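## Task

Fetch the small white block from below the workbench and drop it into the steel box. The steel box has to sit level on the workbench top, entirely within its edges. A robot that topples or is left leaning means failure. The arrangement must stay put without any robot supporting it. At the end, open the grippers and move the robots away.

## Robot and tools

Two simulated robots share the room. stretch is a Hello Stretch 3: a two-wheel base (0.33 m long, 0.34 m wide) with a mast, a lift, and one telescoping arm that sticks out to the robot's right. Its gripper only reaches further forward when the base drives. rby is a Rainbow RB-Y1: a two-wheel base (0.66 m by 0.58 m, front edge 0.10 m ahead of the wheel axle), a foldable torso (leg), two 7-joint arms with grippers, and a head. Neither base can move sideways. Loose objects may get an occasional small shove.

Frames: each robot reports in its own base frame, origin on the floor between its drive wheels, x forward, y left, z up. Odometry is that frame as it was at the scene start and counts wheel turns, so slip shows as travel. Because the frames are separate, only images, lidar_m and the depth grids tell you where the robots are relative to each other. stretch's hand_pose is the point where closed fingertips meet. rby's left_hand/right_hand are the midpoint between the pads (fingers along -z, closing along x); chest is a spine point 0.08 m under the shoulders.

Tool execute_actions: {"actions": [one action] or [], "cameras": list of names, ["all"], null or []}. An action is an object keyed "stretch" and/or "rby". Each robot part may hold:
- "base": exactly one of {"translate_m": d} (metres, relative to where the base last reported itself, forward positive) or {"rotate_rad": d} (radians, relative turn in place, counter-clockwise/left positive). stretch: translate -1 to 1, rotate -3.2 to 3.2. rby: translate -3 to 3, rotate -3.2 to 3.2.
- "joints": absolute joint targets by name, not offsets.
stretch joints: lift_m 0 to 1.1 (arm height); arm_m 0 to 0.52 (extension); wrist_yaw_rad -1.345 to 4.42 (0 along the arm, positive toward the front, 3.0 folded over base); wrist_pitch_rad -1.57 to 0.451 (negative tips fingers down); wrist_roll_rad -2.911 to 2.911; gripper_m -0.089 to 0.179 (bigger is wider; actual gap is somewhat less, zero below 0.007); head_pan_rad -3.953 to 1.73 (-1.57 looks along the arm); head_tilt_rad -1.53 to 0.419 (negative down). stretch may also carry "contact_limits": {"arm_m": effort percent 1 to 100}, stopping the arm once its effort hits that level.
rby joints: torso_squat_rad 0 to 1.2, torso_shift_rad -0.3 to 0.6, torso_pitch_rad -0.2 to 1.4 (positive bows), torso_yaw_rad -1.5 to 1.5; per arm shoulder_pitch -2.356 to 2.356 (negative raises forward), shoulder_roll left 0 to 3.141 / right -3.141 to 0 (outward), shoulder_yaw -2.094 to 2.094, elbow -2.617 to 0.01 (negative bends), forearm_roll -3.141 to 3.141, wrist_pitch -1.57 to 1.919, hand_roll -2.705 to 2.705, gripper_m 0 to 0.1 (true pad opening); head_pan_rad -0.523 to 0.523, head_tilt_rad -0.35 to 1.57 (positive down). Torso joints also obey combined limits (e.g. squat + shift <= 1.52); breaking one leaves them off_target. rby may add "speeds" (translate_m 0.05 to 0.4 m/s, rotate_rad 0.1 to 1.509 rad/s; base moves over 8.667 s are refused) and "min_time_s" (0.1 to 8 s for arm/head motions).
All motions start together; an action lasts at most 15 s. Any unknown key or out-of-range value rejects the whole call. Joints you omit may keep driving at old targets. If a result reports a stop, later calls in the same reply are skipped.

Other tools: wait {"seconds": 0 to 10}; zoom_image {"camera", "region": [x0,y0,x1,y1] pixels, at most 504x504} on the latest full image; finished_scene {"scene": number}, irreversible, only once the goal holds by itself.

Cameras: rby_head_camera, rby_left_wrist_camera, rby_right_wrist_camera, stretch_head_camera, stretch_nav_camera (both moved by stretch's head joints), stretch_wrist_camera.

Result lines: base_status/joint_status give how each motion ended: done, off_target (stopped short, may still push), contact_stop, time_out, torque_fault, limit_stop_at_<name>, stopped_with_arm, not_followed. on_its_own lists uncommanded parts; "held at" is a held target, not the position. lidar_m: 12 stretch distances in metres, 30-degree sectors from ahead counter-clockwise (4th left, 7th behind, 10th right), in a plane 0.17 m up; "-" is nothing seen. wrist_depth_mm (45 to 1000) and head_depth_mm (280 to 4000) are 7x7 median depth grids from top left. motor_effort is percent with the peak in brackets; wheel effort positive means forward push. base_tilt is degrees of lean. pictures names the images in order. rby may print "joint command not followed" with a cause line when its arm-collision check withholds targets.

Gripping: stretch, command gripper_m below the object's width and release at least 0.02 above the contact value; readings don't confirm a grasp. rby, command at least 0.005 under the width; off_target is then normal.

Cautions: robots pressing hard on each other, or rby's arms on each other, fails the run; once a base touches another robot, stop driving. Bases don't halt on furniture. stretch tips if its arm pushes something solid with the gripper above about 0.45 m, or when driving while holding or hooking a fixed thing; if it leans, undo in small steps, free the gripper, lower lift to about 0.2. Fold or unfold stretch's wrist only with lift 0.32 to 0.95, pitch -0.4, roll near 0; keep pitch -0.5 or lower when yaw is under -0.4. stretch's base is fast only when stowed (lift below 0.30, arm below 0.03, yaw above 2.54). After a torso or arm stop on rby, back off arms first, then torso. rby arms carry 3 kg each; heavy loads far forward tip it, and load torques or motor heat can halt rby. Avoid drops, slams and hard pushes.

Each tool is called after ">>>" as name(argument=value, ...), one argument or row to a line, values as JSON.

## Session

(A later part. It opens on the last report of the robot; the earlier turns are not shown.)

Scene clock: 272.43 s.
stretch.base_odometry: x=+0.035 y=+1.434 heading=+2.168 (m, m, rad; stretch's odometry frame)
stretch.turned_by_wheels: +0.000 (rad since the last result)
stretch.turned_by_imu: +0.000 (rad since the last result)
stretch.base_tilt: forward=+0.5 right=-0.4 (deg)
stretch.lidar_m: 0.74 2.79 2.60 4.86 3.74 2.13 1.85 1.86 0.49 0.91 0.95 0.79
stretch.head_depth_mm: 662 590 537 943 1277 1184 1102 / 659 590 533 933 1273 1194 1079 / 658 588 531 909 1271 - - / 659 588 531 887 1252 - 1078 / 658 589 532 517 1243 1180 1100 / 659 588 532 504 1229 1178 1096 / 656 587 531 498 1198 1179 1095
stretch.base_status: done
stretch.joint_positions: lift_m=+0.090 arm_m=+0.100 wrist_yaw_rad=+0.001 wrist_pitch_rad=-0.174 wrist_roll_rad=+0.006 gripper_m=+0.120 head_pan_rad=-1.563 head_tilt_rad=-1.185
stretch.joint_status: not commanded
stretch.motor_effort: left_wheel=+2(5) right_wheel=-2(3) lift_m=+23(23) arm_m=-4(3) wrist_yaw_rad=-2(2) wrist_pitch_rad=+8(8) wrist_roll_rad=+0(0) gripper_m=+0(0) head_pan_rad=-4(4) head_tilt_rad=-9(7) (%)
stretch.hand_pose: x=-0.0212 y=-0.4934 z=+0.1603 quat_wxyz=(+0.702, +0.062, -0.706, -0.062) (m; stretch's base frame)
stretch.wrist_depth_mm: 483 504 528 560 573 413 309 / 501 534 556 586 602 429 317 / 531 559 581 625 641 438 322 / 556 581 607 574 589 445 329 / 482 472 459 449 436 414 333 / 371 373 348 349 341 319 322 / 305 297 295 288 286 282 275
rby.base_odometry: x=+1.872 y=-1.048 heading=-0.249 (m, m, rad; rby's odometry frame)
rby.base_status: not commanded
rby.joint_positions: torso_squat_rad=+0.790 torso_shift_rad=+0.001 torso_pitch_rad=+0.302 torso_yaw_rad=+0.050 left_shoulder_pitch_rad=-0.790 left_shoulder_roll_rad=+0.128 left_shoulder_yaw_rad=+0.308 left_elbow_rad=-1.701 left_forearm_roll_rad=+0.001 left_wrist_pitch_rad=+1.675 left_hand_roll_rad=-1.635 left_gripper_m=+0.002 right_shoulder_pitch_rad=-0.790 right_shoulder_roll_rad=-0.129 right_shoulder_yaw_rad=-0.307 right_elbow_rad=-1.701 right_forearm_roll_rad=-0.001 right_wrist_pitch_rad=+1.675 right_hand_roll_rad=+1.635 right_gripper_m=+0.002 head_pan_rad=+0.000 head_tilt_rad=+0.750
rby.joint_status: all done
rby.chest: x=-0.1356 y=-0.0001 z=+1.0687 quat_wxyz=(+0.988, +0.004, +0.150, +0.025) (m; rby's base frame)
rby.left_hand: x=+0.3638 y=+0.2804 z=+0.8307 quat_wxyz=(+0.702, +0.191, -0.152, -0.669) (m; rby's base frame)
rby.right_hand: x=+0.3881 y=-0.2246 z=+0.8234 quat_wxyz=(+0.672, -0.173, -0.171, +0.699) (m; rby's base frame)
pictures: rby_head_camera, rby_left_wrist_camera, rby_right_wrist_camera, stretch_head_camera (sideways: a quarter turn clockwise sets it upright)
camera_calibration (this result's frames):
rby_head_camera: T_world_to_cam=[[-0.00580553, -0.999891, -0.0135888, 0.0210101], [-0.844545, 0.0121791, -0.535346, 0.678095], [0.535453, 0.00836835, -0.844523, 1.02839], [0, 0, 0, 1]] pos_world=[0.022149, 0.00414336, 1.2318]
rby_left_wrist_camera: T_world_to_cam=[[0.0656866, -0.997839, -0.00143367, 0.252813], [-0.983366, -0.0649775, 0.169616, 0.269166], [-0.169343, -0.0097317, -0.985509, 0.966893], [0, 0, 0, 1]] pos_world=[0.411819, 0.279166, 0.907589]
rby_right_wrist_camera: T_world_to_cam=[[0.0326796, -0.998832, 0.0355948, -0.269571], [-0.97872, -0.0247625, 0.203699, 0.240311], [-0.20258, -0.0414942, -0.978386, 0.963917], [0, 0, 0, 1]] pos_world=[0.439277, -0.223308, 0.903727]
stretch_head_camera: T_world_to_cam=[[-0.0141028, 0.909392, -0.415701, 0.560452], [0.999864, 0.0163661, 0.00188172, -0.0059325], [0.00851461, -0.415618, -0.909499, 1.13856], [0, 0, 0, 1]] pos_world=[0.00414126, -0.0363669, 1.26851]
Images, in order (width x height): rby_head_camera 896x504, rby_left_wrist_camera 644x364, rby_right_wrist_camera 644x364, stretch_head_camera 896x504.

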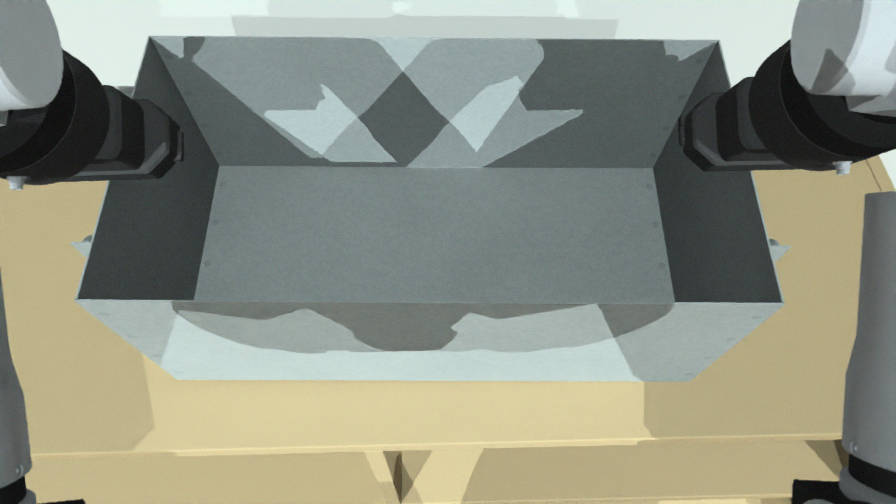

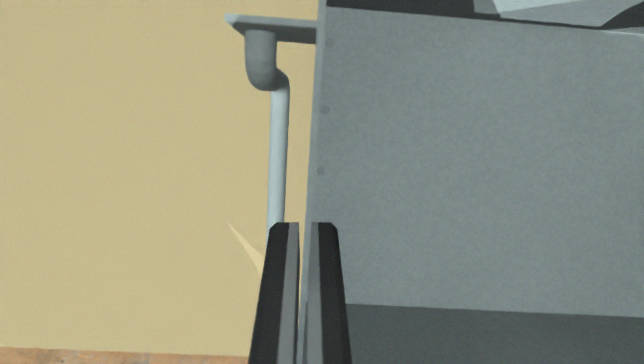

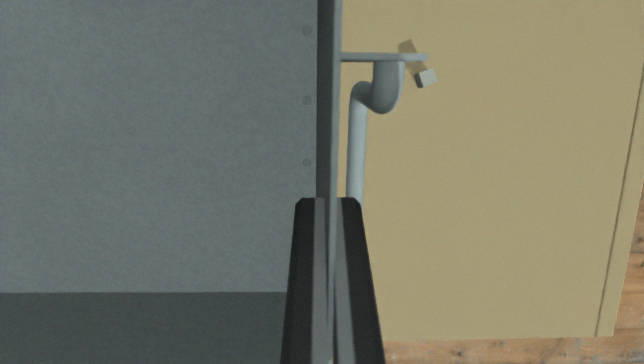

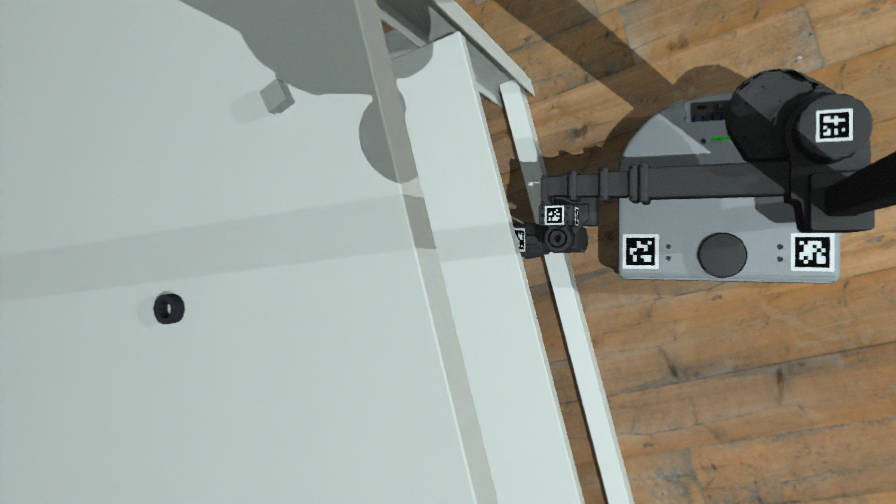

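>>> execute_actions(
  actions=[
    {"stretch":{"base":{"rotate_rad":0.3}},"rby":{"joints":{"torso_squat_rad":0.846}}},
  ],
  cameras=[],
)

>>> execute_actions(
  actions=[
    {"stretch":{"base":{"translate_m":-0.155}},"rby":{"joints":{"left_gripper_m":0.03,"right_gripper_m":0.03,"torso_squat_rad":0.834}}},
  ],
  cameras=[],
)

>>> execute_actions(
  actions=[
    {"stretch":{"joints":{"arm_m":0.38,"wrist_pitch_rad":-0.33,"lift_m":0.04}},"rby":{"joints":{"left_wrist_pitch_rad":1.75,"right_wrist_pitch_rad":1.76,"left_shoulder_pitch_rad":-0.78}}},
  ],
  cameras=["rby_left_wrist_camera","rby_right_wrist_camera","stretch_head_camera","stretch_wrist_camera"],
)

Scene clock: 294.13 s.
stretch.base_odometry: x=+0.035 y=+1.434 heading=+2.467 (m, m, rad; stretch's odometry frame)
stretch.turned_by_wheels: +0.300 (rad since the last result)
stretch.turned_by_imu: +0.295 (rad since the last result)
stretch.base_tilt: forward=+0.4 right=-0.5 (deg)
stretch.lidar_m: 1.32 2.69 2.61 4.85 2.54 1.89 1.85 0.49 0.67 0.95 0.93 0.74
stretch.head_depth_mm: 660 591 532 519 1233 1183 1099 / 660 589 533 525 1244 1195 1080 / 659 589 532 531 1255 - - / 658 588 532 887 1249 - 1075 / 660 589 531 886 1249 1180 1099 / 658 588 531 888 1265 1184 1099 / 658 587 531 885 1254 1182 1096
stretch.base_status: done
stretch.joint_positions: lift_m=+0.090 arm_m=+0.100 wrist_yaw_rad=+0.001 wrist_pitch_rad=-0.174 wrist_roll_rad=+0.006 gripper_m=+0.120 head_pan_rad=-1.563 head_tilt_rad=-1.185
stretch.joint_status: not commanded
stretch.motor_effort: left_wheel=-2(5) right_wheel=+3(6) lift_m=+23(23) arm_m=-4(4) wrist_yaw_rad=-1(2) wrist_pitch_rad=+8(8) wrist_roll_rad=+0(0) gripper_m=+0(0) head_pan_rad=-4(4) head_tilt_rad=-8(8) (%)
stretch.hand_pose: x=-0.0212 y=-0.4934 z=+0.1603 quat_wxyz=(+0.702, +0.062, -0.706, -0.062) (m; stretch's base frame)
stretch.wrist_depth_mm: 562 560 534 525 516 507 498 / 607 594 584 569 549 532 523 / 642 636 617 593 579 577 545 / 657 666 630 616 556 576 522 / 478 471 458 451 435 443 417 / 370 382 349 351 342 320 333 / 305 298 292 291 283 281 276
rby.base_odometry: x=+1.872 y=-1.048 heading=-0.249 (m, m, rad; rby's odometry frame)
rby.base_status: not commanded
rby.joint_positions: torso_squat_rad=+0.846 torso_shift_rad=-0.001 torso_pitch_rad=+0.298 torso_yaw_rad=+0.050 left_shoulder_pitch_rad=-0.793 left_shoulder_roll_rad=+0.130 left_shoulder_yaw_rad=+0.308 left_elbow_rad=-1.704 left_forearm_roll_rad=+0.001 left_wrist_pitch_rad=+1.675 left_hand_roll_rad=-1.635 left_gripper_m=+0.003 right_shoulder_pitch_rad=-0.795 right_shoulder_roll_rad=-0.130 right_shoulder_yaw_rad=-0.307 right_elbow_rad=-1.705 right_forearm_roll_rad=-0.002 right_wrist_pitch_rad=+1.673 right_hand_roll_rad=+1.635 right_gripper_m=+0.002 head_pan_rad=+0.000 head_tilt_rad=+0.750
rby.joint_status: all done
rby.chest: x=-0.1375 y=-0.0001 z=+1.0403 quat_wxyz=(+0.989, +0.004, +0.148, +0.025) (m; rby's base frame)
rby.left_hand: x=+0.3642 y=+0.2810 z=+0.8071 quat_wxyz=(+0.701, +0.195, -0.155, -0.668) (m; rby's base frame)
rby.right_hand: x=+0.3895 y=-0.2236 z=+0.8009 quat_wxyz=(+0.670, -0.178, -0.175, +0.699) (m; rby's base frame)
pictures: none
No camera images: the call's "cameras" was empty. Leave "cameras" out to get every camera's image.

Scene clock: 296.73 s.
stretch.base_odometry: x=+0.156 y=+1.338 heading=+2.467 (m, m, rad; stretch's odometry frame)
stretch.turned_by_wheels: +0.000 (rad since the last result)
stretch.turned_by_imu: -0.001 (rad since the last result)
stretch.base_tilt: forward=+0.4 right=-0.4 (deg)
stretch.lidar_m: 1.30 2.74 2.71 4.87 2.34 1.73 1.70 0.36 0.42 0.95 0.99 0.89
stretch.head_depth_mm: 660 589 533 506 1246 1180 1100 / 659 589 533 511 1233 1197 1075 / 658 589 532 518 1250 - - / 657 588 532 525 1252 - 1077 / 658 588 531 530 1248 1183 1096 / 657 587 532 888 1248 1180 1098 / 657 588 532 887 1247 1180 1096
stretch.base_status: done
stretch.joint_positions: lift_m=+0.090 arm_m=+0.100 wrist_yaw_rad=+0.001 wrist_pitch_rad=-0.174 wrist_roll_rad=+0.006 gripper_m=+0.120 head_pan_rad=-1.563 head_tilt_rad=-1.185
stretch.joint_status: not commanded
stretch.motor_effort: left_wheel=-2(5) right_wheel=+3(4) lift_m=+23(23) arm_m=-3(3) wrist_yaw_rad=-1(1) wrist_pitch_rad=+8(8) wrist_roll_rad=+0(0) gripper_m=+0(0) head_pan_rad=-3(3) head_tilt_rad=-8(7) (%)
stretch.hand_pose: x=-0.0212 y=-0.4934 z=+0.1603 quat_wxyz=(+0.702, +0.062, -0.706, -0.062) (m; stretch's base frame)
stretch.wrist_depth_mm: 561 547 543 522 512 500 374 / 592 583 574 551 541 526 368 / 644 623 619 595 582 531 372 / 669 649 636 585 598 541 376 / 480 476 457 441 431 443 370 / 368 375 350 350 348 321 332 / 305 294 294 288 284 280 277
rby.base_odometry: x=+1.872 y=-1.048 heading=-0.249 (m, m, rad; rby's odometry frame)
rby.base_status: not commanded
rby.joint_positions: torso_squat_rad=+0.834 torso_shift_rad=+0.000 torso_pitch_rad=+0.300 torso_yaw_rad=+0.050 left_shoulder_pitch_rad=-0.792 left_shoulder_roll_rad=+0.132 left_shoulder_yaw_rad=+0.309 left_elbow_rad=-1.703 left_forearm_roll_rad=+0.000 left_wrist_pitch_rad=+1.674 left_hand_roll_rad=-1.635 left_gripper_m=+0.030 right_shoulder_pitch_rad=-0.792 right_shoulder_roll_rad=-0.132 right_shoulder_yaw_rad=-0.309 right_elbow_rad=-1.703 right_forearm_roll_rad=+0.000 right_wrist_pitch_rad=+1.674 right_hand_roll_rad=+1.635 right_gripper_m=+0.030 head_pan_rad=+0.000 head_tilt_rad=+0.750
rby.joint_status: all done
rby.chest: x=-0.1366 y=-0.0001 z=+1.0464 quat_wxyz=(+0.988, +0.004, +0.149, +0.025) (m; rby's base frame)
rby.left_hand: x=+0.3644 y=+0.2822 z=+0.8118 quat_wxyz=(+0.702, +0.195, -0.153, -0.668) (m; rby's base frame)
rby.right_hand: x=+0.3888 y=-0.2263 z=+0.8042 quat_wxyz=(+0.672, -0.177, -0.172, +0.698) (m; rby's base frame)
pictures: none
No camera images: the call's "cameras" was empty. Leave "cameras" out to get every camera's image.

Scene clock: 300.00 s.
stretch.base_odometry: x=+0.156 y=+1.338 heading=+2.467 (m, m, rad; stretch's odometry frame)
stretch.turned_by_wheels: +0.000 (rad since the last result)
stretch.turned_by_imu: -0.001 (rad since the last result)
stretch.base_tilt: forward=+0.4 right=-0.4 (deg)
stretch.lidar_m: 1.30 2.74 2.72 4.86 2.33 1.73 1.69 0.36 0.42 0.95 0.99 0.89
stretch.head_depth_mm: 658 591 533 505 1248 1184 1101 / 659 589 532 511 1229 1197 1078 / 660 589 531 517 1251 - - / 658 588 532 524 1243 - 1078 / 657 589 532 530 1251 1177 1096 / 659 588 531 889 1252 1187 1095 / 658 588 532 887 1246 1177 1095
stretch.base_status: not commanded
stretch.joint_positions: lift_m=+0.040 arm_m=+0.380 wrist_yaw_rad=+0.001 wrist_pitch_rad=-0.345 wrist_roll_rad=+0.006 gripper_m=+0.120 head_pan_rad=-1.563 head_tilt_rad=-1.185
stretch.joint_status: all done
stretch.motor_effort: left_wheel=-2(1) right_wheel=+2(3) lift_m=+16(22) arm_m=+3(2) wrist_yaw_rad=-2(1) wrist_pitch_rad=+5(8) wrist_roll_rad=+0(0) gripper_m=+1(0) head_pan_rad=-4(4) head_tilt_rad=-7(8) (%)
stretch.hand_pose: x=-0.0212 y=-0.7577 z=+0.0695 quat_wxyz=(+0.695, +0.122, -0.698, -0.122) (m; stretch's base frame)
stretch.wrist_depth_mm: 299 291 283 281 274 269 266 / 324 317 310 307 297 289 284 / 357 350 341 331 326 319 316 / 350 337 331 270 311 303 297 / 276 272 262 258 253 253 241 / 226 227 214 215 211 198 205 / 195 190 187 184 181 180 177
rby.base_odometry: x=+1.872 y=-1.048 heading=-0.249 (m, m, rad; rby's odometry frame)
rby.base_status: not commanded
rby.joint_positions: torso_squat_rad=+0.834 torso_shift_rad=+0.000 torso_pitch_rad=+0.300 torso_yaw_rad=+0.050 left_shoulder_pitch_rad=-0.780 left_shoulder_roll_rad=+0.132 left_shoulder_yaw_rad=+0.309 left_elbow_rad=-1.703 left_forearm_roll_rad=+0.000 left_wrist_pitch_rad=+1.750 left_hand_roll_rad=-1.635 left_gripper_m=+0.030 right_shoulder_pitch_rad=-0.792 right_shoulder_roll_rad=-0.132 right_shoulder_yaw_rad=-0.309 right_elbow_rad=-1.703 right_forearm_roll_rad=+0.000 right_wrist_pitch_rad=+1.760 right_hand_roll_rad=+1.635 right_gripper_m=+0.030 head_pan_rad=+0.000 head_tilt_rad=+0.750
rby.joint_status: all done
rby.chest: x=-0.1366 y=-0.0002 z=+1.0464 quat_wxyz=(+0.988, +0.004, +0.149, +0.025) (m; rby's base frame)
rby.left_hand: x=+0.3451 y=+0.2826 z=+0.7988 quat_wxyz=(+0.711, +0.163, -0.125, -0.673) (m; rby's base frame)
rby.right_hand: x=+0.3710 y=-0.2259 z=+0.7954 quat_wxyz=(+0.679, -0.146, -0.143, +0.705) (m; rby's base frame)
pictures: rby_left_wrist_camera, rby_right_wrist_camera, stretch_head_camera (sideways: a quarter turn clockwise sets it upright), stretch_wrist_camera
camera_calibration (this result's frames):
rby_left_wrist_camera: T_world_to_cam=[[0.0728367, -0.997341, -0.00231871, 0.254257], [-0.966496, -0.0711574, 0.246623, 0.190684], [-0.246132, -0.0157222, -0.969109, 0.947428], [0, 0, 0, 1]] pos_world=[0.398968, 0.282046, 0.871723]
rby_right_wrist_camera: T_world_to_cam=[[0.0341765, -0.998842, 0.0338554, -0.268413], [-0.959679, -0.0233417, 0.280129, 0.161646], [-0.279014, -0.0420641, -0.959365, 0.946132], [0, 0, 0, 1]] pos_world=[0.428286, -0.22453, 0.871491]
stretch_head_camera: T_world_to_cam=[[-0.0140785, 0.909403, -0.415677, 0.56042], [0.999865, 0.0163392, 0.00188196, -0.00593281], [0.00850329, -0.415594, -0.90951, 1.13857], [0, 0, 0, 1]] pos_world=[0.00414028, -0.0363659, 1.26851]
stretch_wrist_camera: T_world_to_cam=[[-0.998553, -0.0130082, -0.0521717, -0.0223012], [0.0369522, 0.538829, -0.841604, 0.491472], [0.0390594, -0.842315, -0.537569, -0.434298], [0, 0, 0, 1]] pos_world=[-0.0234665, -0.630925, 0.178996]
Images, in order (width x height): rby_left_wrist_camera 644x364, rby_right_wrist_camera 644x364, stretch_head_camera 896x504, stretch_wrist_camera 644x364.

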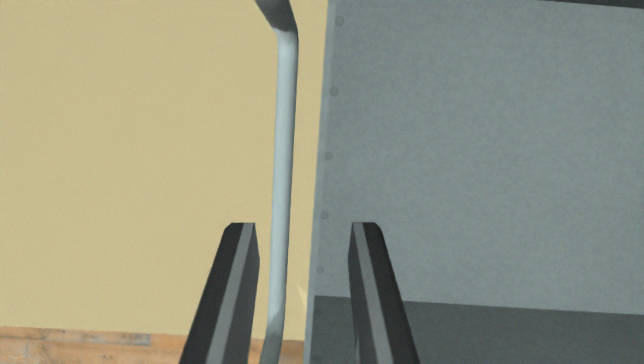

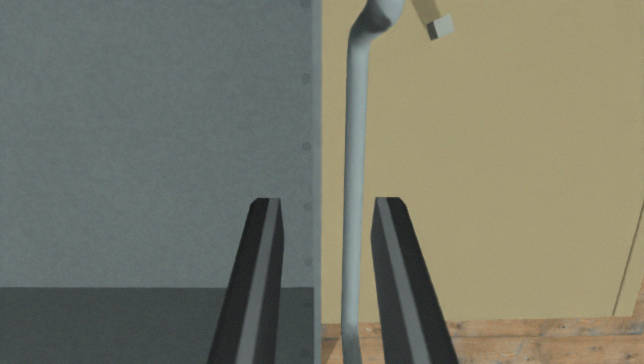

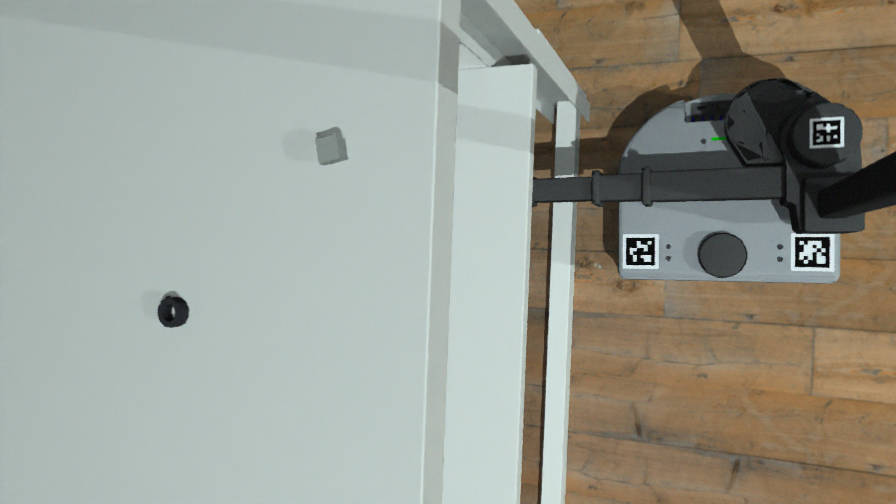

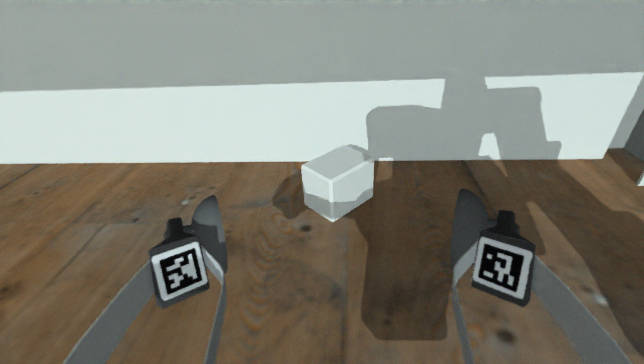

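>>> execute_actions(
  actions=[
    {"stretch":{"joints":{"arm_m":0.495,"lift_m":0.003}},"rby":{"joints":{"left_gripper_m":0.0,"right_gripper_m":0.0,"torso_squat_rad":0.838}}},
  ],
  cameras=["rby_left_wrist_camera","rby_right_wrist_camera","stretch_wrist_camera"],
)

>>> execute_actions(
  actions=[
    {"rby":{"joints":{"torso_squat_rad":0.77}}},
  ],
  cameras=["rby_head_camera","rby_left_wrist_camera","rby_right_wrist_camera"],
)

Scene clock: 312.07 s.
stretch.base_odometry: x=+0.156 y=+1.338 heading=+2.467 (m, m, rad; stretch's odometry frame)
stretch.turned_by_wheels: +0.000 (rad since the last result)
stretch.turned_by_imu: -0.001 (rad since the last result)
stretch.base_tilt: forward=+0.5 right=-0.4 (deg)
stretch.lidar_m: 1.30 2.73 2.71 4.83 2.33 1.73 1.69 0.36 0.42 0.95 0.99 0.89
stretch.head_depth_mm: 661 591 533 504 1254 1180 1104 / 658 588 532 511 1233 1191 1084 / 658 588 532 516 1247 - - / 658 588 532 523 1248 - 1076 / 658 587 531 529 1247 1185 1101 / 658 588 531 884 1251 1186 1099 / 658 587 531 887 1250 1177 1100
stretch.base_status: not commanded
stretch.joint_positions: lift_m=+0.003 arm_m=+0.495 wrist_yaw_rad=+0.001 wrist_pitch_rad=-0.346 wrist_roll_rad=+0.006 gripper_m=+0.120 head_pan_rad=-1.563 head_tilt_rad=-1.185
stretch.joint_status: all done
stretch.motor_effort: left_wheel=-1(1) right_wheel=+3(3) lift_m=+17(16) arm_m=+3(3) wrist_yaw_rad=-2(2) wrist_pitch_rad=+5(5) wrist_roll_rad=+0(0) gripper_m=+0(1) head_pan_rad=-4(4) head_tilt_rad=-8(8) (%)
stretch.hand_pose: x=-0.0212 y=-0.8726 z=+0.0324 quat_wxyz=(+0.695, +0.122, -0.698, -0.122) (m; stretch's base frame)
stretch.wrist_depth_mm: 188 185 180 177 174 170 167 / 205 201 197 192 189 185 181 / 227 221 216 211 206 201 197 / 248 244 237 228 224 220 213 / 218 214 207 146 191 201 191 / 179 180 170 153 167 156 162 / 155 149 148 146 143 142 140
rby.base_odometry: x=+1.872 y=-1.048 heading=-0.249 (m, m, rad; rby's odometry frame)
rby.base_status: not commanded
rby.joint_positions: torso_squat_rad=+0.838 torso_shift_rad=+0.000 torso_pitch_rad=+0.300 torso_yaw_rad=+0.050 left_shoulder_pitch_rad=-0.781 left_shoulder_roll_rad=+0.130 left_shoulder_yaw_rad=+0.308 left_elbow_rad=-1.703 left_forearm_roll_rad=+0.001 left_wrist_pitch_rad=+1.750 left_hand_roll_rad=-1.635 left_gripper_m=+0.003 right_shoulder_pitch_rad=-0.792 right_shoulder_roll_rad=-0.129 right_shoulder_yaw_rad=-0.308 right_elbow_rad=-1.703 right_forearm_roll_rad=-0.001 right_wrist_pitch_rad=+1.760 right_hand_roll_rad=+1.635 right_gripper_m=+0.002 head_pan_rad=+0.000 head_tilt_rad=+0.750
rby.joint_status: all done
rby.chest: x=-0.1366 y=-0.0001 z=+1.0444 quat_wxyz=(+0.988, +0.004, +0.149, +0.025) (m; rby's base frame)
rby.left_hand: x=+0.3452 y=+0.2814 z=+0.7968 quat_wxyz=(+0.710, +0.163, -0.126, -0.674) (m; rby's base frame)
rby.right_hand: x=+0.3710 y=-0.2240 z=+0.7936 quat_wxyz=(+0.678, -0.145, -0.145, +0.706) (m; rby's base frame)
pictures: rby_left_wrist_camera, rby_right_wrist_camera, stretch_wrist_camera
camera_calibration (this result's frames):
rby_left_wrist_camera: T_world_to_cam=[[0.0709427, -0.99748, -0.000297034, 0.252136], [-0.966693, -0.0688264, 0.246513, 0.190684], [-0.245912, -0.0172011, -0.96914, 0.945841], [0, 0, 0, 1]] pos_world=[0.399039, 0.280895, 0.869721]
rby_right_wrist_camera: T_world_to_cam=[[0.0371136, -0.99882, 0.0313197, -0.265562], [-0.959732, -0.0268931, 0.279626, 0.161879], [-0.278454, -0.0404365, -0.959598, 0.944812], [0, 0, 0, 1]] pos_world=[0.428303, -0.222691, 0.869692]
stretch_wrist_camera: T_world_to_cam=[[-0.998553, -0.0129981, -0.052174, -0.0257205], [0.0369518, 0.538995, -0.841498, 0.522388], [0.0390594, -0.842208, -0.537735, -0.550956], [0, 0, 0, 1]] pos_world=[-0.0234665, -0.745919, 0.141978]
Images, in order (width x height): rby_left_wrist_camera 644x364, rby_right_wrist_camera 644x364, stretch_wrist_camera 644x364.

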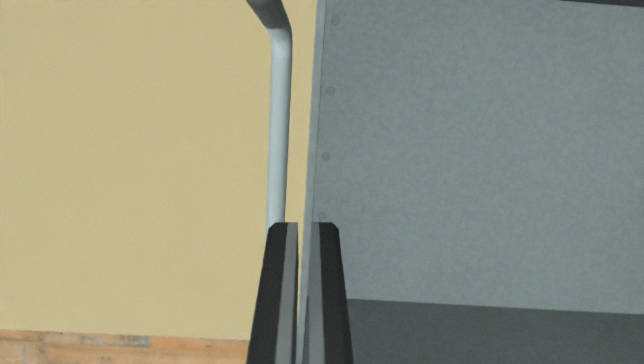

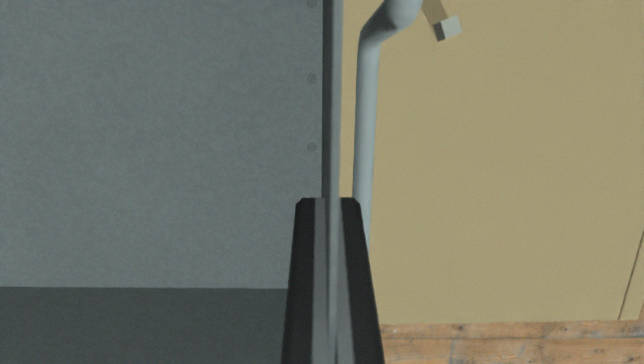

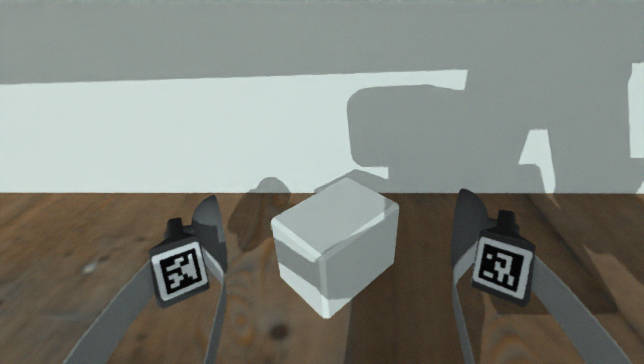

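Scene clock: 313.03 s.
stretch.base_odometry: x=+0.156 y=+1.338 heading=+2.467 (m, m, rad; stretch's odometry frame)
stretch.turned_by_wheels: +0.000 (rad since the last result)
stretch.turned_by_imu: +0.000 (rad since the last result)
stretch.base_tilt: forward=+0.5 right=-0.4 (deg)
stretch.lidar_m: 1.30 2.74 2.72 4.84 2.34 1.73 1.70 0.36 0.42 0.94 0.99 0.89
stretch.head_depth_mm: 659 588 533 505 1252 1183 1099 / 659 589 532 511 1230 1185 1083 / 659 587 532 517 1247 - - / 658 587 531 522 1248 - 1077 / 658 588 531 530 1250 1179 1101 / 658 588 531 888 1247 1182 1099 / 658 588 531 889 1249 1181 1100
stretch.base_status: not commanded
stretch.joint_positions: lift_m=+0.003 arm_m=+0.495 wrist_yaw_rad=+0.001 wrist_pitch_rad=-0.346 wrist_roll_rad=+0.006 gripper_m=+0.120 head_pan_rad=-1.563 head_tilt_rad=-1.185
stretch.joint_status: not commanded
stretch.motor_effort: left_wheel=-2(1) right_wheel=+2(2) lift_m=+16(16) arm_m=+3(3) wrist_yaw_rad=-1(2) wrist_pitch_rad=+5(5) wrist_roll_rad=+0(0) gripper_m=+0(1) head_pan_rad=-3(4) head_tilt_rad=-7(7) (%)
stretch.hand_pose: x=-0.0212 y=-0.8726 z=+0.0324 quat_wxyz=(+0.695, +0.122, -0.698, -0.122) (m; stretch's base frame)
stretch.wrist_depth_mm: 188 185 181 177 173 170 167 / 205 202 197 193 188 185 181 / 226 221 216 212 207 202 197 / 249 244 236 226 225 217 215 / 217 215 207 145 191 201 191 / 180 181 170 153 167 156 162 / 155 150 147 145 143 142 139
rby.base_odometry: x=+1.872 y=-1.048 heading=-0.249 (m, m, rad; rby's odometry frame)
rby.base_status: not commanded
rby.joint_positions: torso_squat_rad=+0.770 torso_shift_rad=+0.001 torso_pitch_rad=+0.302 torso_yaw_rad=+0.050 left_shoulder_pitch_rad=-0.778 left_shoulder_roll_rad=+0.129 left_shoulder_yaw_rad=+0.308 left_elbow_rad=-1.701 left_forearm_roll_rad=+0.001 left_wrist_pitch_rad=+1.751 left_hand_roll_rad=-1.635 left_gripper_m=+0.002 right_shoulder_pitch_rad=-0.790 right_shoulder_roll_rad=-0.129 right_shoulder_yaw_rad=-0.308 right_elbow_rad=-1.701 right_forearm_roll_rad=-0.001 right_wrist_pitch_rad=+1.761 right_hand_roll_rad=+1.635 right_gripper_m=+0.002 head_pan_rad=+0.000 head_tilt_rad=+0.750
rby.joint_status: all done
rby.chest: x=-0.1356 y=-0.0002 z=+1.0785 quat_wxyz=(+0.988, +0.004, +0.150, +0.025) (m; rby's base frame)
rby.left_hand: x=+0.3444 y=+0.2810 z=+0.8279 quat_wxyz=(+0.711, +0.159, -0.123, -0.674) (m; rby's base frame)
rby.right_hand: x=+0.3703 y=-0.2244 z=+0.8247 quat_wxyz=(+0.679, -0.142, -0.142, +0.706) (m; rby's base frame)
pictures: rby_head_camera, rby_left_wrist_camera, rby_right_wrist_camera
camera_calibration (this result's frames):
rby_head_camera: T_world_to_cam=[[-0.00582882, -0.99989, -0.0136059, 0.021147], [-0.844534, 0.0122081, -0.535363, 0.683376], [0.53547, 0.0083701, -0.844513, 1.0367], [0, 0, 0, 1]] pos_world=[0.022138, 0.0041247, 1.24164]
rby_left_wrist_camera: T_world_to_cam=[[0.0709137, -0.997482, 0.000718408, 0.250933], [-0.964787, -0.0684064, 0.25398, 0.175309], [-0.253291, -0.0187038, -0.967209, 0.977175], [0, 0, 0, 1]] pos_world=[0.398851, 0.28057, 0.900428]
rby_right_wrist_camera: T_world_to_cam=[[0.0365346, -0.998847, 0.0311466, -0.266574], [-0.957666, -0.0260884, 0.286698, 0.146052], [-0.285555, -0.0403024, -0.957515, 0.975392], [0, 0, 0, 1]] pos_world=[0.428136, -0.223146, 0.900382]
Images, in order (width x height): rby_head_camera 896x504, rby_left_wrist_camera 644x364, rby_right_wrist_camera 644x364.

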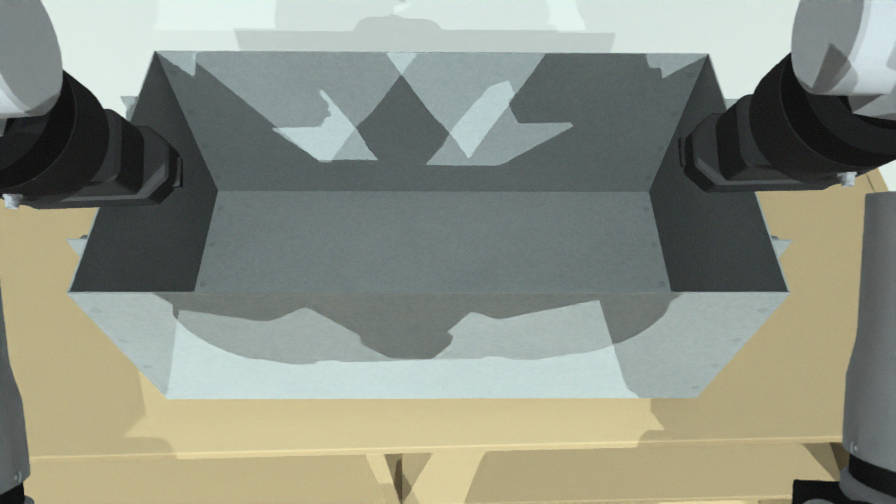

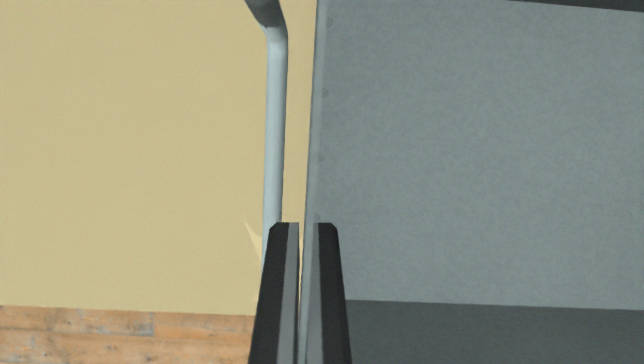

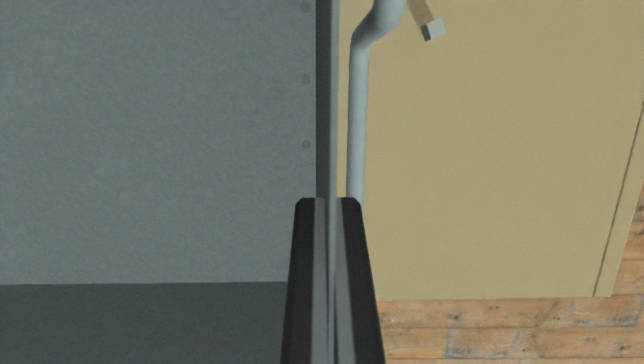

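>>> execute_actions(
  actions=[
    {"stretch":{"joints":{"gripper_m":0.0}},"rby":{"base":{"translate_m":-0.6},"speeds":{"translate_m":0.3},"joints":{"torso_squat_rad":0.5,"torso_yaw_rad":0}}},
  ],
  cameras=["rby_left_wrist_camera","rby_right_wrist_camera","stretch_wrist_camera"],
)

>>> execute_actions(
  actions=[
    {"stretch":{"joints":{"lift_m":0.05}},"rby":{"base":{"rotate_rad":-2.034},"speeds":{"rotate_rad":0.8},"joints":{"torso_squat_rad":0.1,"head_tilt_rad":0.3}}},
  ],
  cameras=["rby_head_camera","rby_left_wrist_camera","rby_right_wrist_camera","stretch_wrist_camera"],
)

Scene clock: 345.20 s.
stretch.base_odometry: x=+0.156 y=+1.338 heading=+2.467 (m, m, rad; stretch's odometry frame)
stretch.turned_by_wheels: +0.000 (rad since the last result)
stretch.turned_by_imu: -0.002 (rad since the last result)
stretch.base_tilt: forward=+0.5 right=-0.4 (deg)
stretch.lidar_m: 1.30 2.59 2.37 4.86 2.34 1.73 1.69 0.36 0.42 0.95 0.99 0.89
stretch.head_depth_mm: 658 589 532 505 1251 1185 1101 / 659 589 533 510 1233 1192 1081 / 659 589 532 517 1247 - - / 659 588 532 524 1249 - 1080 / 658 588 531 530 1247 1182 1105 / 658 588 531 887 1247 1179 1095 / 658 588 531 887 1243 1177 1096
stretch.base_status: not commanded
stretch.joint_positions: lift_m=+0.003 arm_m=+0.495 wrist_yaw_rad=+0.001 wrist_pitch_rad=-0.346 wrist_roll_rad=+0.006 gripper_m=+0.001 head_pan_rad=-1.563 head_tilt_rad=-1.185
stretch.joint_status: all done
stretch.motor_effort: left_wheel=-2(1) right_wheel=+2(3) lift_m=+16(16) arm_m=+3(3) wrist_yaw_rad=-1(2) wrist_pitch_rad=+5(5) wrist_roll_rad=+0(0) gripper_m=-14(87) head_pan_rad=-4(5) head_tilt_rad=-8(8) (%)
stretch.hand_pose: x=-0.0212 y=-0.8726 z=+0.0324 quat_wxyz=(+0.695, +0.122, -0.698, -0.122) (m; stretch's base frame)
stretch.wrist_depth_mm: 189 184 181 177 173 171 167 / 206 201 197 193 189 184 181 / 227 221 216 212 206 201 197 / 250 243 238 184 224 219 214 / 216 212 208 156 201 195 191 / 180 176 169 165 161 164 161 / 153 151 147 146 143 141 140
rby.base_odometry: x=+1.291 y=-0.900 heading=-0.248 (m, m, rad; rby's odometry frame)
rby.base_status: done
rby.joint_positions: torso_squat_rad=+0.500 torso_shift_rad=+0.001 torso_pitch_rad=+0.302 torso_yaw_rad=+0.000 left_shoulder_pitch_rad=-0.778 left_shoulder_roll_rad=+0.129 left_shoulder_yaw_rad=+0.308 left_elbow_rad=-1.701 left_forearm_roll_rad=+0.001 left_wrist_pitch_rad=+1.751 left_hand_roll_rad=-1.635 left_gripper_m=+0.002 right_shoulder_pitch_rad=-0.789 right_shoulder_roll_rad=-0.129 right_shoulder_yaw_rad=-0.308 right_elbow_rad=-1.701 right_forearm_roll_rad=-0.001 right_wrist_pitch_rad=+1.761 right_hand_roll_rad=+1.635 right_gripper_m=+0.002 head_pan_rad=+0.000 head_tilt_rad=+0.750
rby.joint_status: all done
rby.chest: x=-0.1356 y=-0.0002 z=+1.1903 quat_wxyz=(+0.989, +0.000, +0.150, +0.000) (m; rby's base frame)
rby.left_hand: x=+0.3572 y=+0.2540 z=+0.9355 quat_wxyz=(+0.696, +0.151, -0.132, -0.690) (m; rby's base frame)
rby.right_hand: x=+0.3589 y=-0.2521 z=+0.9398 quat_wxyz=(+0.694, -0.151, -0.133, +0.691) (m; rby's base frame)
pictures: rby_left_wrist_camera, rby_right_wrist_camera, stretch_wrist_camera
camera_calibration (this result's frames):
rby_left_wrist_camera: T_world_to_cam=[[0.0233111, -0.999607, 0.0155723, 0.226669], [-0.966756, -0.0185721, 0.255025, 0.145498], [-0.254635, -0.0209995, -0.966809, 1.08466], [0, 0, 0, 1]] pos_world=[0.41157, 0.252059, 1.00802]
rby_right_wrist_camera: T_world_to_cam=[[-0.0111492, -0.998886, 0.0458626, -0.294086], [-0.957561, 0.0238762, 0.287239, 0.113448], [-0.288014, -0.0407138, -0.95676, 1.08127], [0, 0, 0, 1]] pos_world=[0.416775, -0.252444, 1.01541]
stretch_wrist_camera: T_world_to_cam=[[-0.998553, -0.0129958, -0.0521751, -0.0257188], [0.0369514, 0.539053, -0.841461, 0.52242], [0.0390606, -0.842172, -0.537793, -0.550924], [0, 0, 0, 1]] pos_world=[-0.0234663, -0.745919, 0.141971]
Images, in order (width x height): rby_left_wrist_camera 644x364, rby_right_wrist_camera 644x364, stretch_wrist_camera 644x364.

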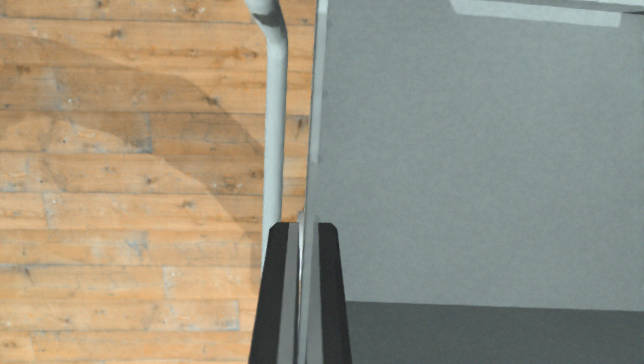

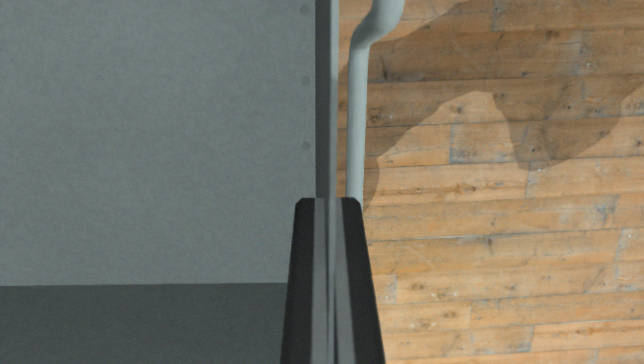

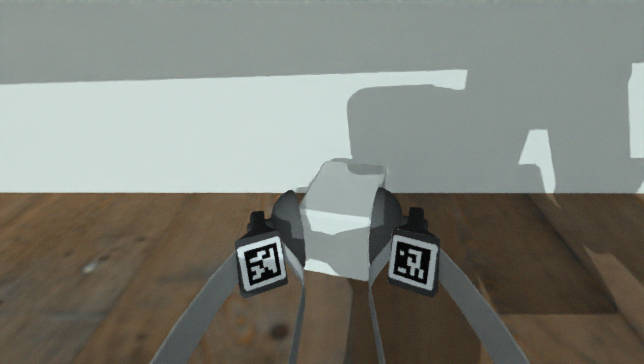

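Scene clock: 349.70 s.
stretch.base_odometry: x=+0.156 y=+1.338 heading=+2.467 (m, m, rad; stretch's odometry frame)
stretch.turned_by_wheels: +0.000 (rad since the last result)
stretch.turned_by_imu: -0.001 (rad since the last result)
stretch.base_tilt: forward=+0.5 right=-0.4 (deg)
stretch.lidar_m: 1.30 2.77 2.68 4.84 2.34 1.73 1.70 0.37 0.42 0.95 0.99 0.89
stretch.head_depth_mm: 660 589 533 505 1248 1184 1100 / 659 589 532 512 1235 1195 1081 / 659 589 532 516 1248 - - / 656 588 532 523 1252 - 1078 / 659 588 532 530 1245 1179 1097 / 659 587 531 886 1253 1182 1096 / 659 588 531 888 1249 1181 1099
stretch.base_status: not commanded
stretch.joint_positions: lift_m=+0.050 arm_m=+0.495 wrist_yaw_rad=+0.001 wrist_pitch_rad=-0.348 wrist_roll_rad=+0.006 gripper_m=+0.001 head_pan_rad=-1.563 head_tilt_rad=-1.185
stretch.joint_status: all done
stretch.motor_effort: left_wheel=-1(1) right_wheel=+3(3) lift_m=+23(24) arm_m=+3(3) wrist_yaw_rad=-1(1) wrist_pitch_rad=+6(6) wrist_roll_rad=+0(0) gripper_m=-14(14) head_pan_rad=-4(3) head_tilt_rad=-8(7) (%)
stretch.hand_pose: x=-0.0212 y=-0.8724 z=+0.0785 quat_wxyz=(+0.695, +0.123, -0.698, -0.123) (m; stretch's base frame)
stretch.wrist_depth_mm: 188 184 180 177 174 170 167 / 203 201 198 191 189 184 182 / 227 223 215 211 206 203 197 / 252 247 239 184 225 222 217 / 273 269 263 156 246 242 237 / 237 235 223 217 214 217 214 / 202 200 195 194 190 187 185
rby.base_odometry: x=+1.291 y=-0.900 heading=-2.282 (m, m, rad; rby's odometry frame)
rby.base_status: done
rby.joint_positions: torso_squat_rad=+0.100 torso_shift_rad=+0.001 torso_pitch_rad=+0.302 torso_yaw_rad=+0.000 left_shoulder_pitch_rad=-0.778 left_shoulder_roll_rad=+0.129 left_shoulder_yaw_rad=+0.308 left_elbow_rad=-1.701 left_forearm_roll_rad=+0.001 left_wrist_pitch_rad=+1.751 left_hand_roll_rad=-1.635 left_gripper_m=+0.002 right_shoulder_pitch_rad=-0.789 right_shoulder_roll_rad=-0.129 right_shoulder_yaw_rad=-0.308 right_elbow_rad=-1.701 right_forearm_roll_rad=-0.001 right_wrist_pitch_rad=+1.761 right_hand_roll_rad=+1.635 right_gripper_m=+0.002 head_pan_rad=+0.000 head_tilt_rad=+0.300
rby.joint_status: all done
rby.chest: x=-0.1354 y=-0.0003 z=+1.2724 quat_wxyz=(+0.989, +0.000, +0.151, +0.000) (m; rby's base frame)
rby.left_hand: x=+0.3573 y=+0.2539 z=+1.0176 quat_wxyz=(+0.696, +0.151, -0.132, -0.690) (m; rby's base frame)
rby.right_hand: x=+0.3590 y=-0.2521 z=+1.0217 quat_wxyz=(+0.694, -0.150, -0.133, +0.691) (m; rby's base frame)
pictures: rby_head_camera, rby_left_wrist_camera, rby_right_wrist_camera, stretch_wrist_camera
camera_calibration (this result's frames):
rby_head_camera: T_world_to_cam=[[-0.0487901, -0.998561, -0.0222567, 0.0328249], [-0.526424, 0.0446455, -0.849049, 1.26192], [0.848821, -0.0297087, -0.527844, 0.756051], [0, 0, 0, 1]] pos_world=[0.0241547, -0.00110012, 1.47124]
rby_left_wrist_camera: T_world_to_cam=[[0.0232515, -0.999609, 0.0155056, 0.225399], [-0.966707, -0.0185274, 0.255214, 0.124513], [-0.254827, -0.0209235, -0.96676, 1.164], [0, 0, 0, 1]] pos_world=[0.411744, 0.251973, 1.09003]
rby_right_wrist_camera: T_world_to_cam=[[-0.0111561, -0.998889, 0.0457753, -0.297798], [-0.957478, 0.0238695, 0.287518, 0.0896954], [-0.288292, -0.0406212, -0.956681, 1.15977], [0, 0, 0, 1]] pos_world=[0.416911, -0.252497, 1.09737]
stretch_wrist_camera: T_world_to_cam=[[-0.998554, -0.0128771, -0.0522011, -0.0232089], [0.0369495, 0.540945, -0.840246, 0.56258], [0.0390578, -0.840959, -0.539687, -0.524756], [0, 0, 0, 1]] pos_world=[-0.0234665, -0.745923, 0.18829]
Images, in order (width x height): rby_head_camera 896x504, rby_left_wrist_camera 644x364, rby_right_wrist_camera 644x364, stretch_wrist_camera 644x364.

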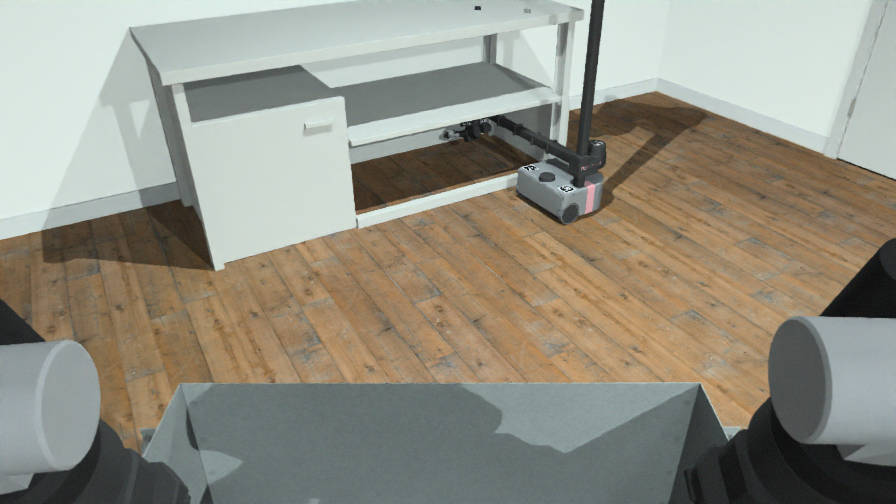

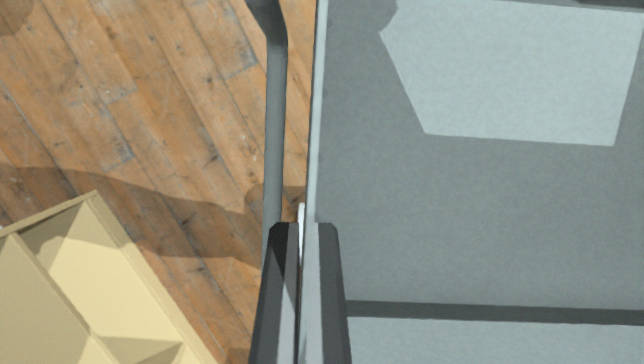

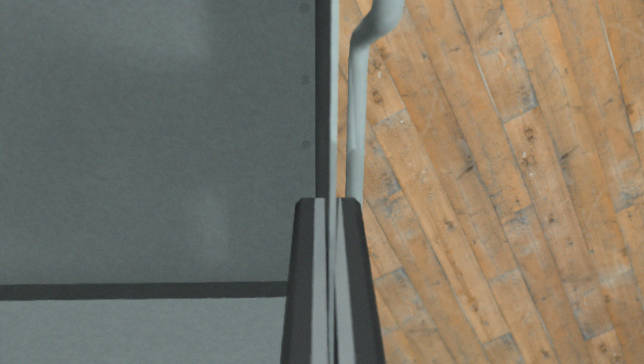

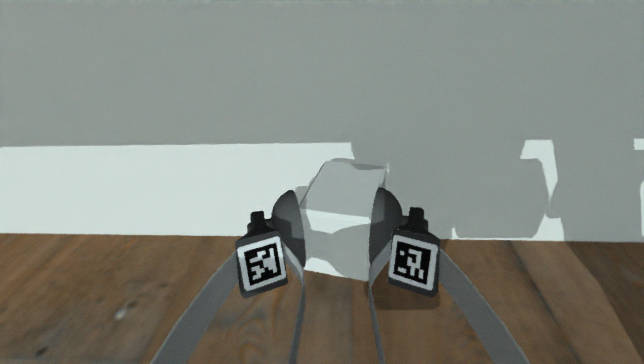

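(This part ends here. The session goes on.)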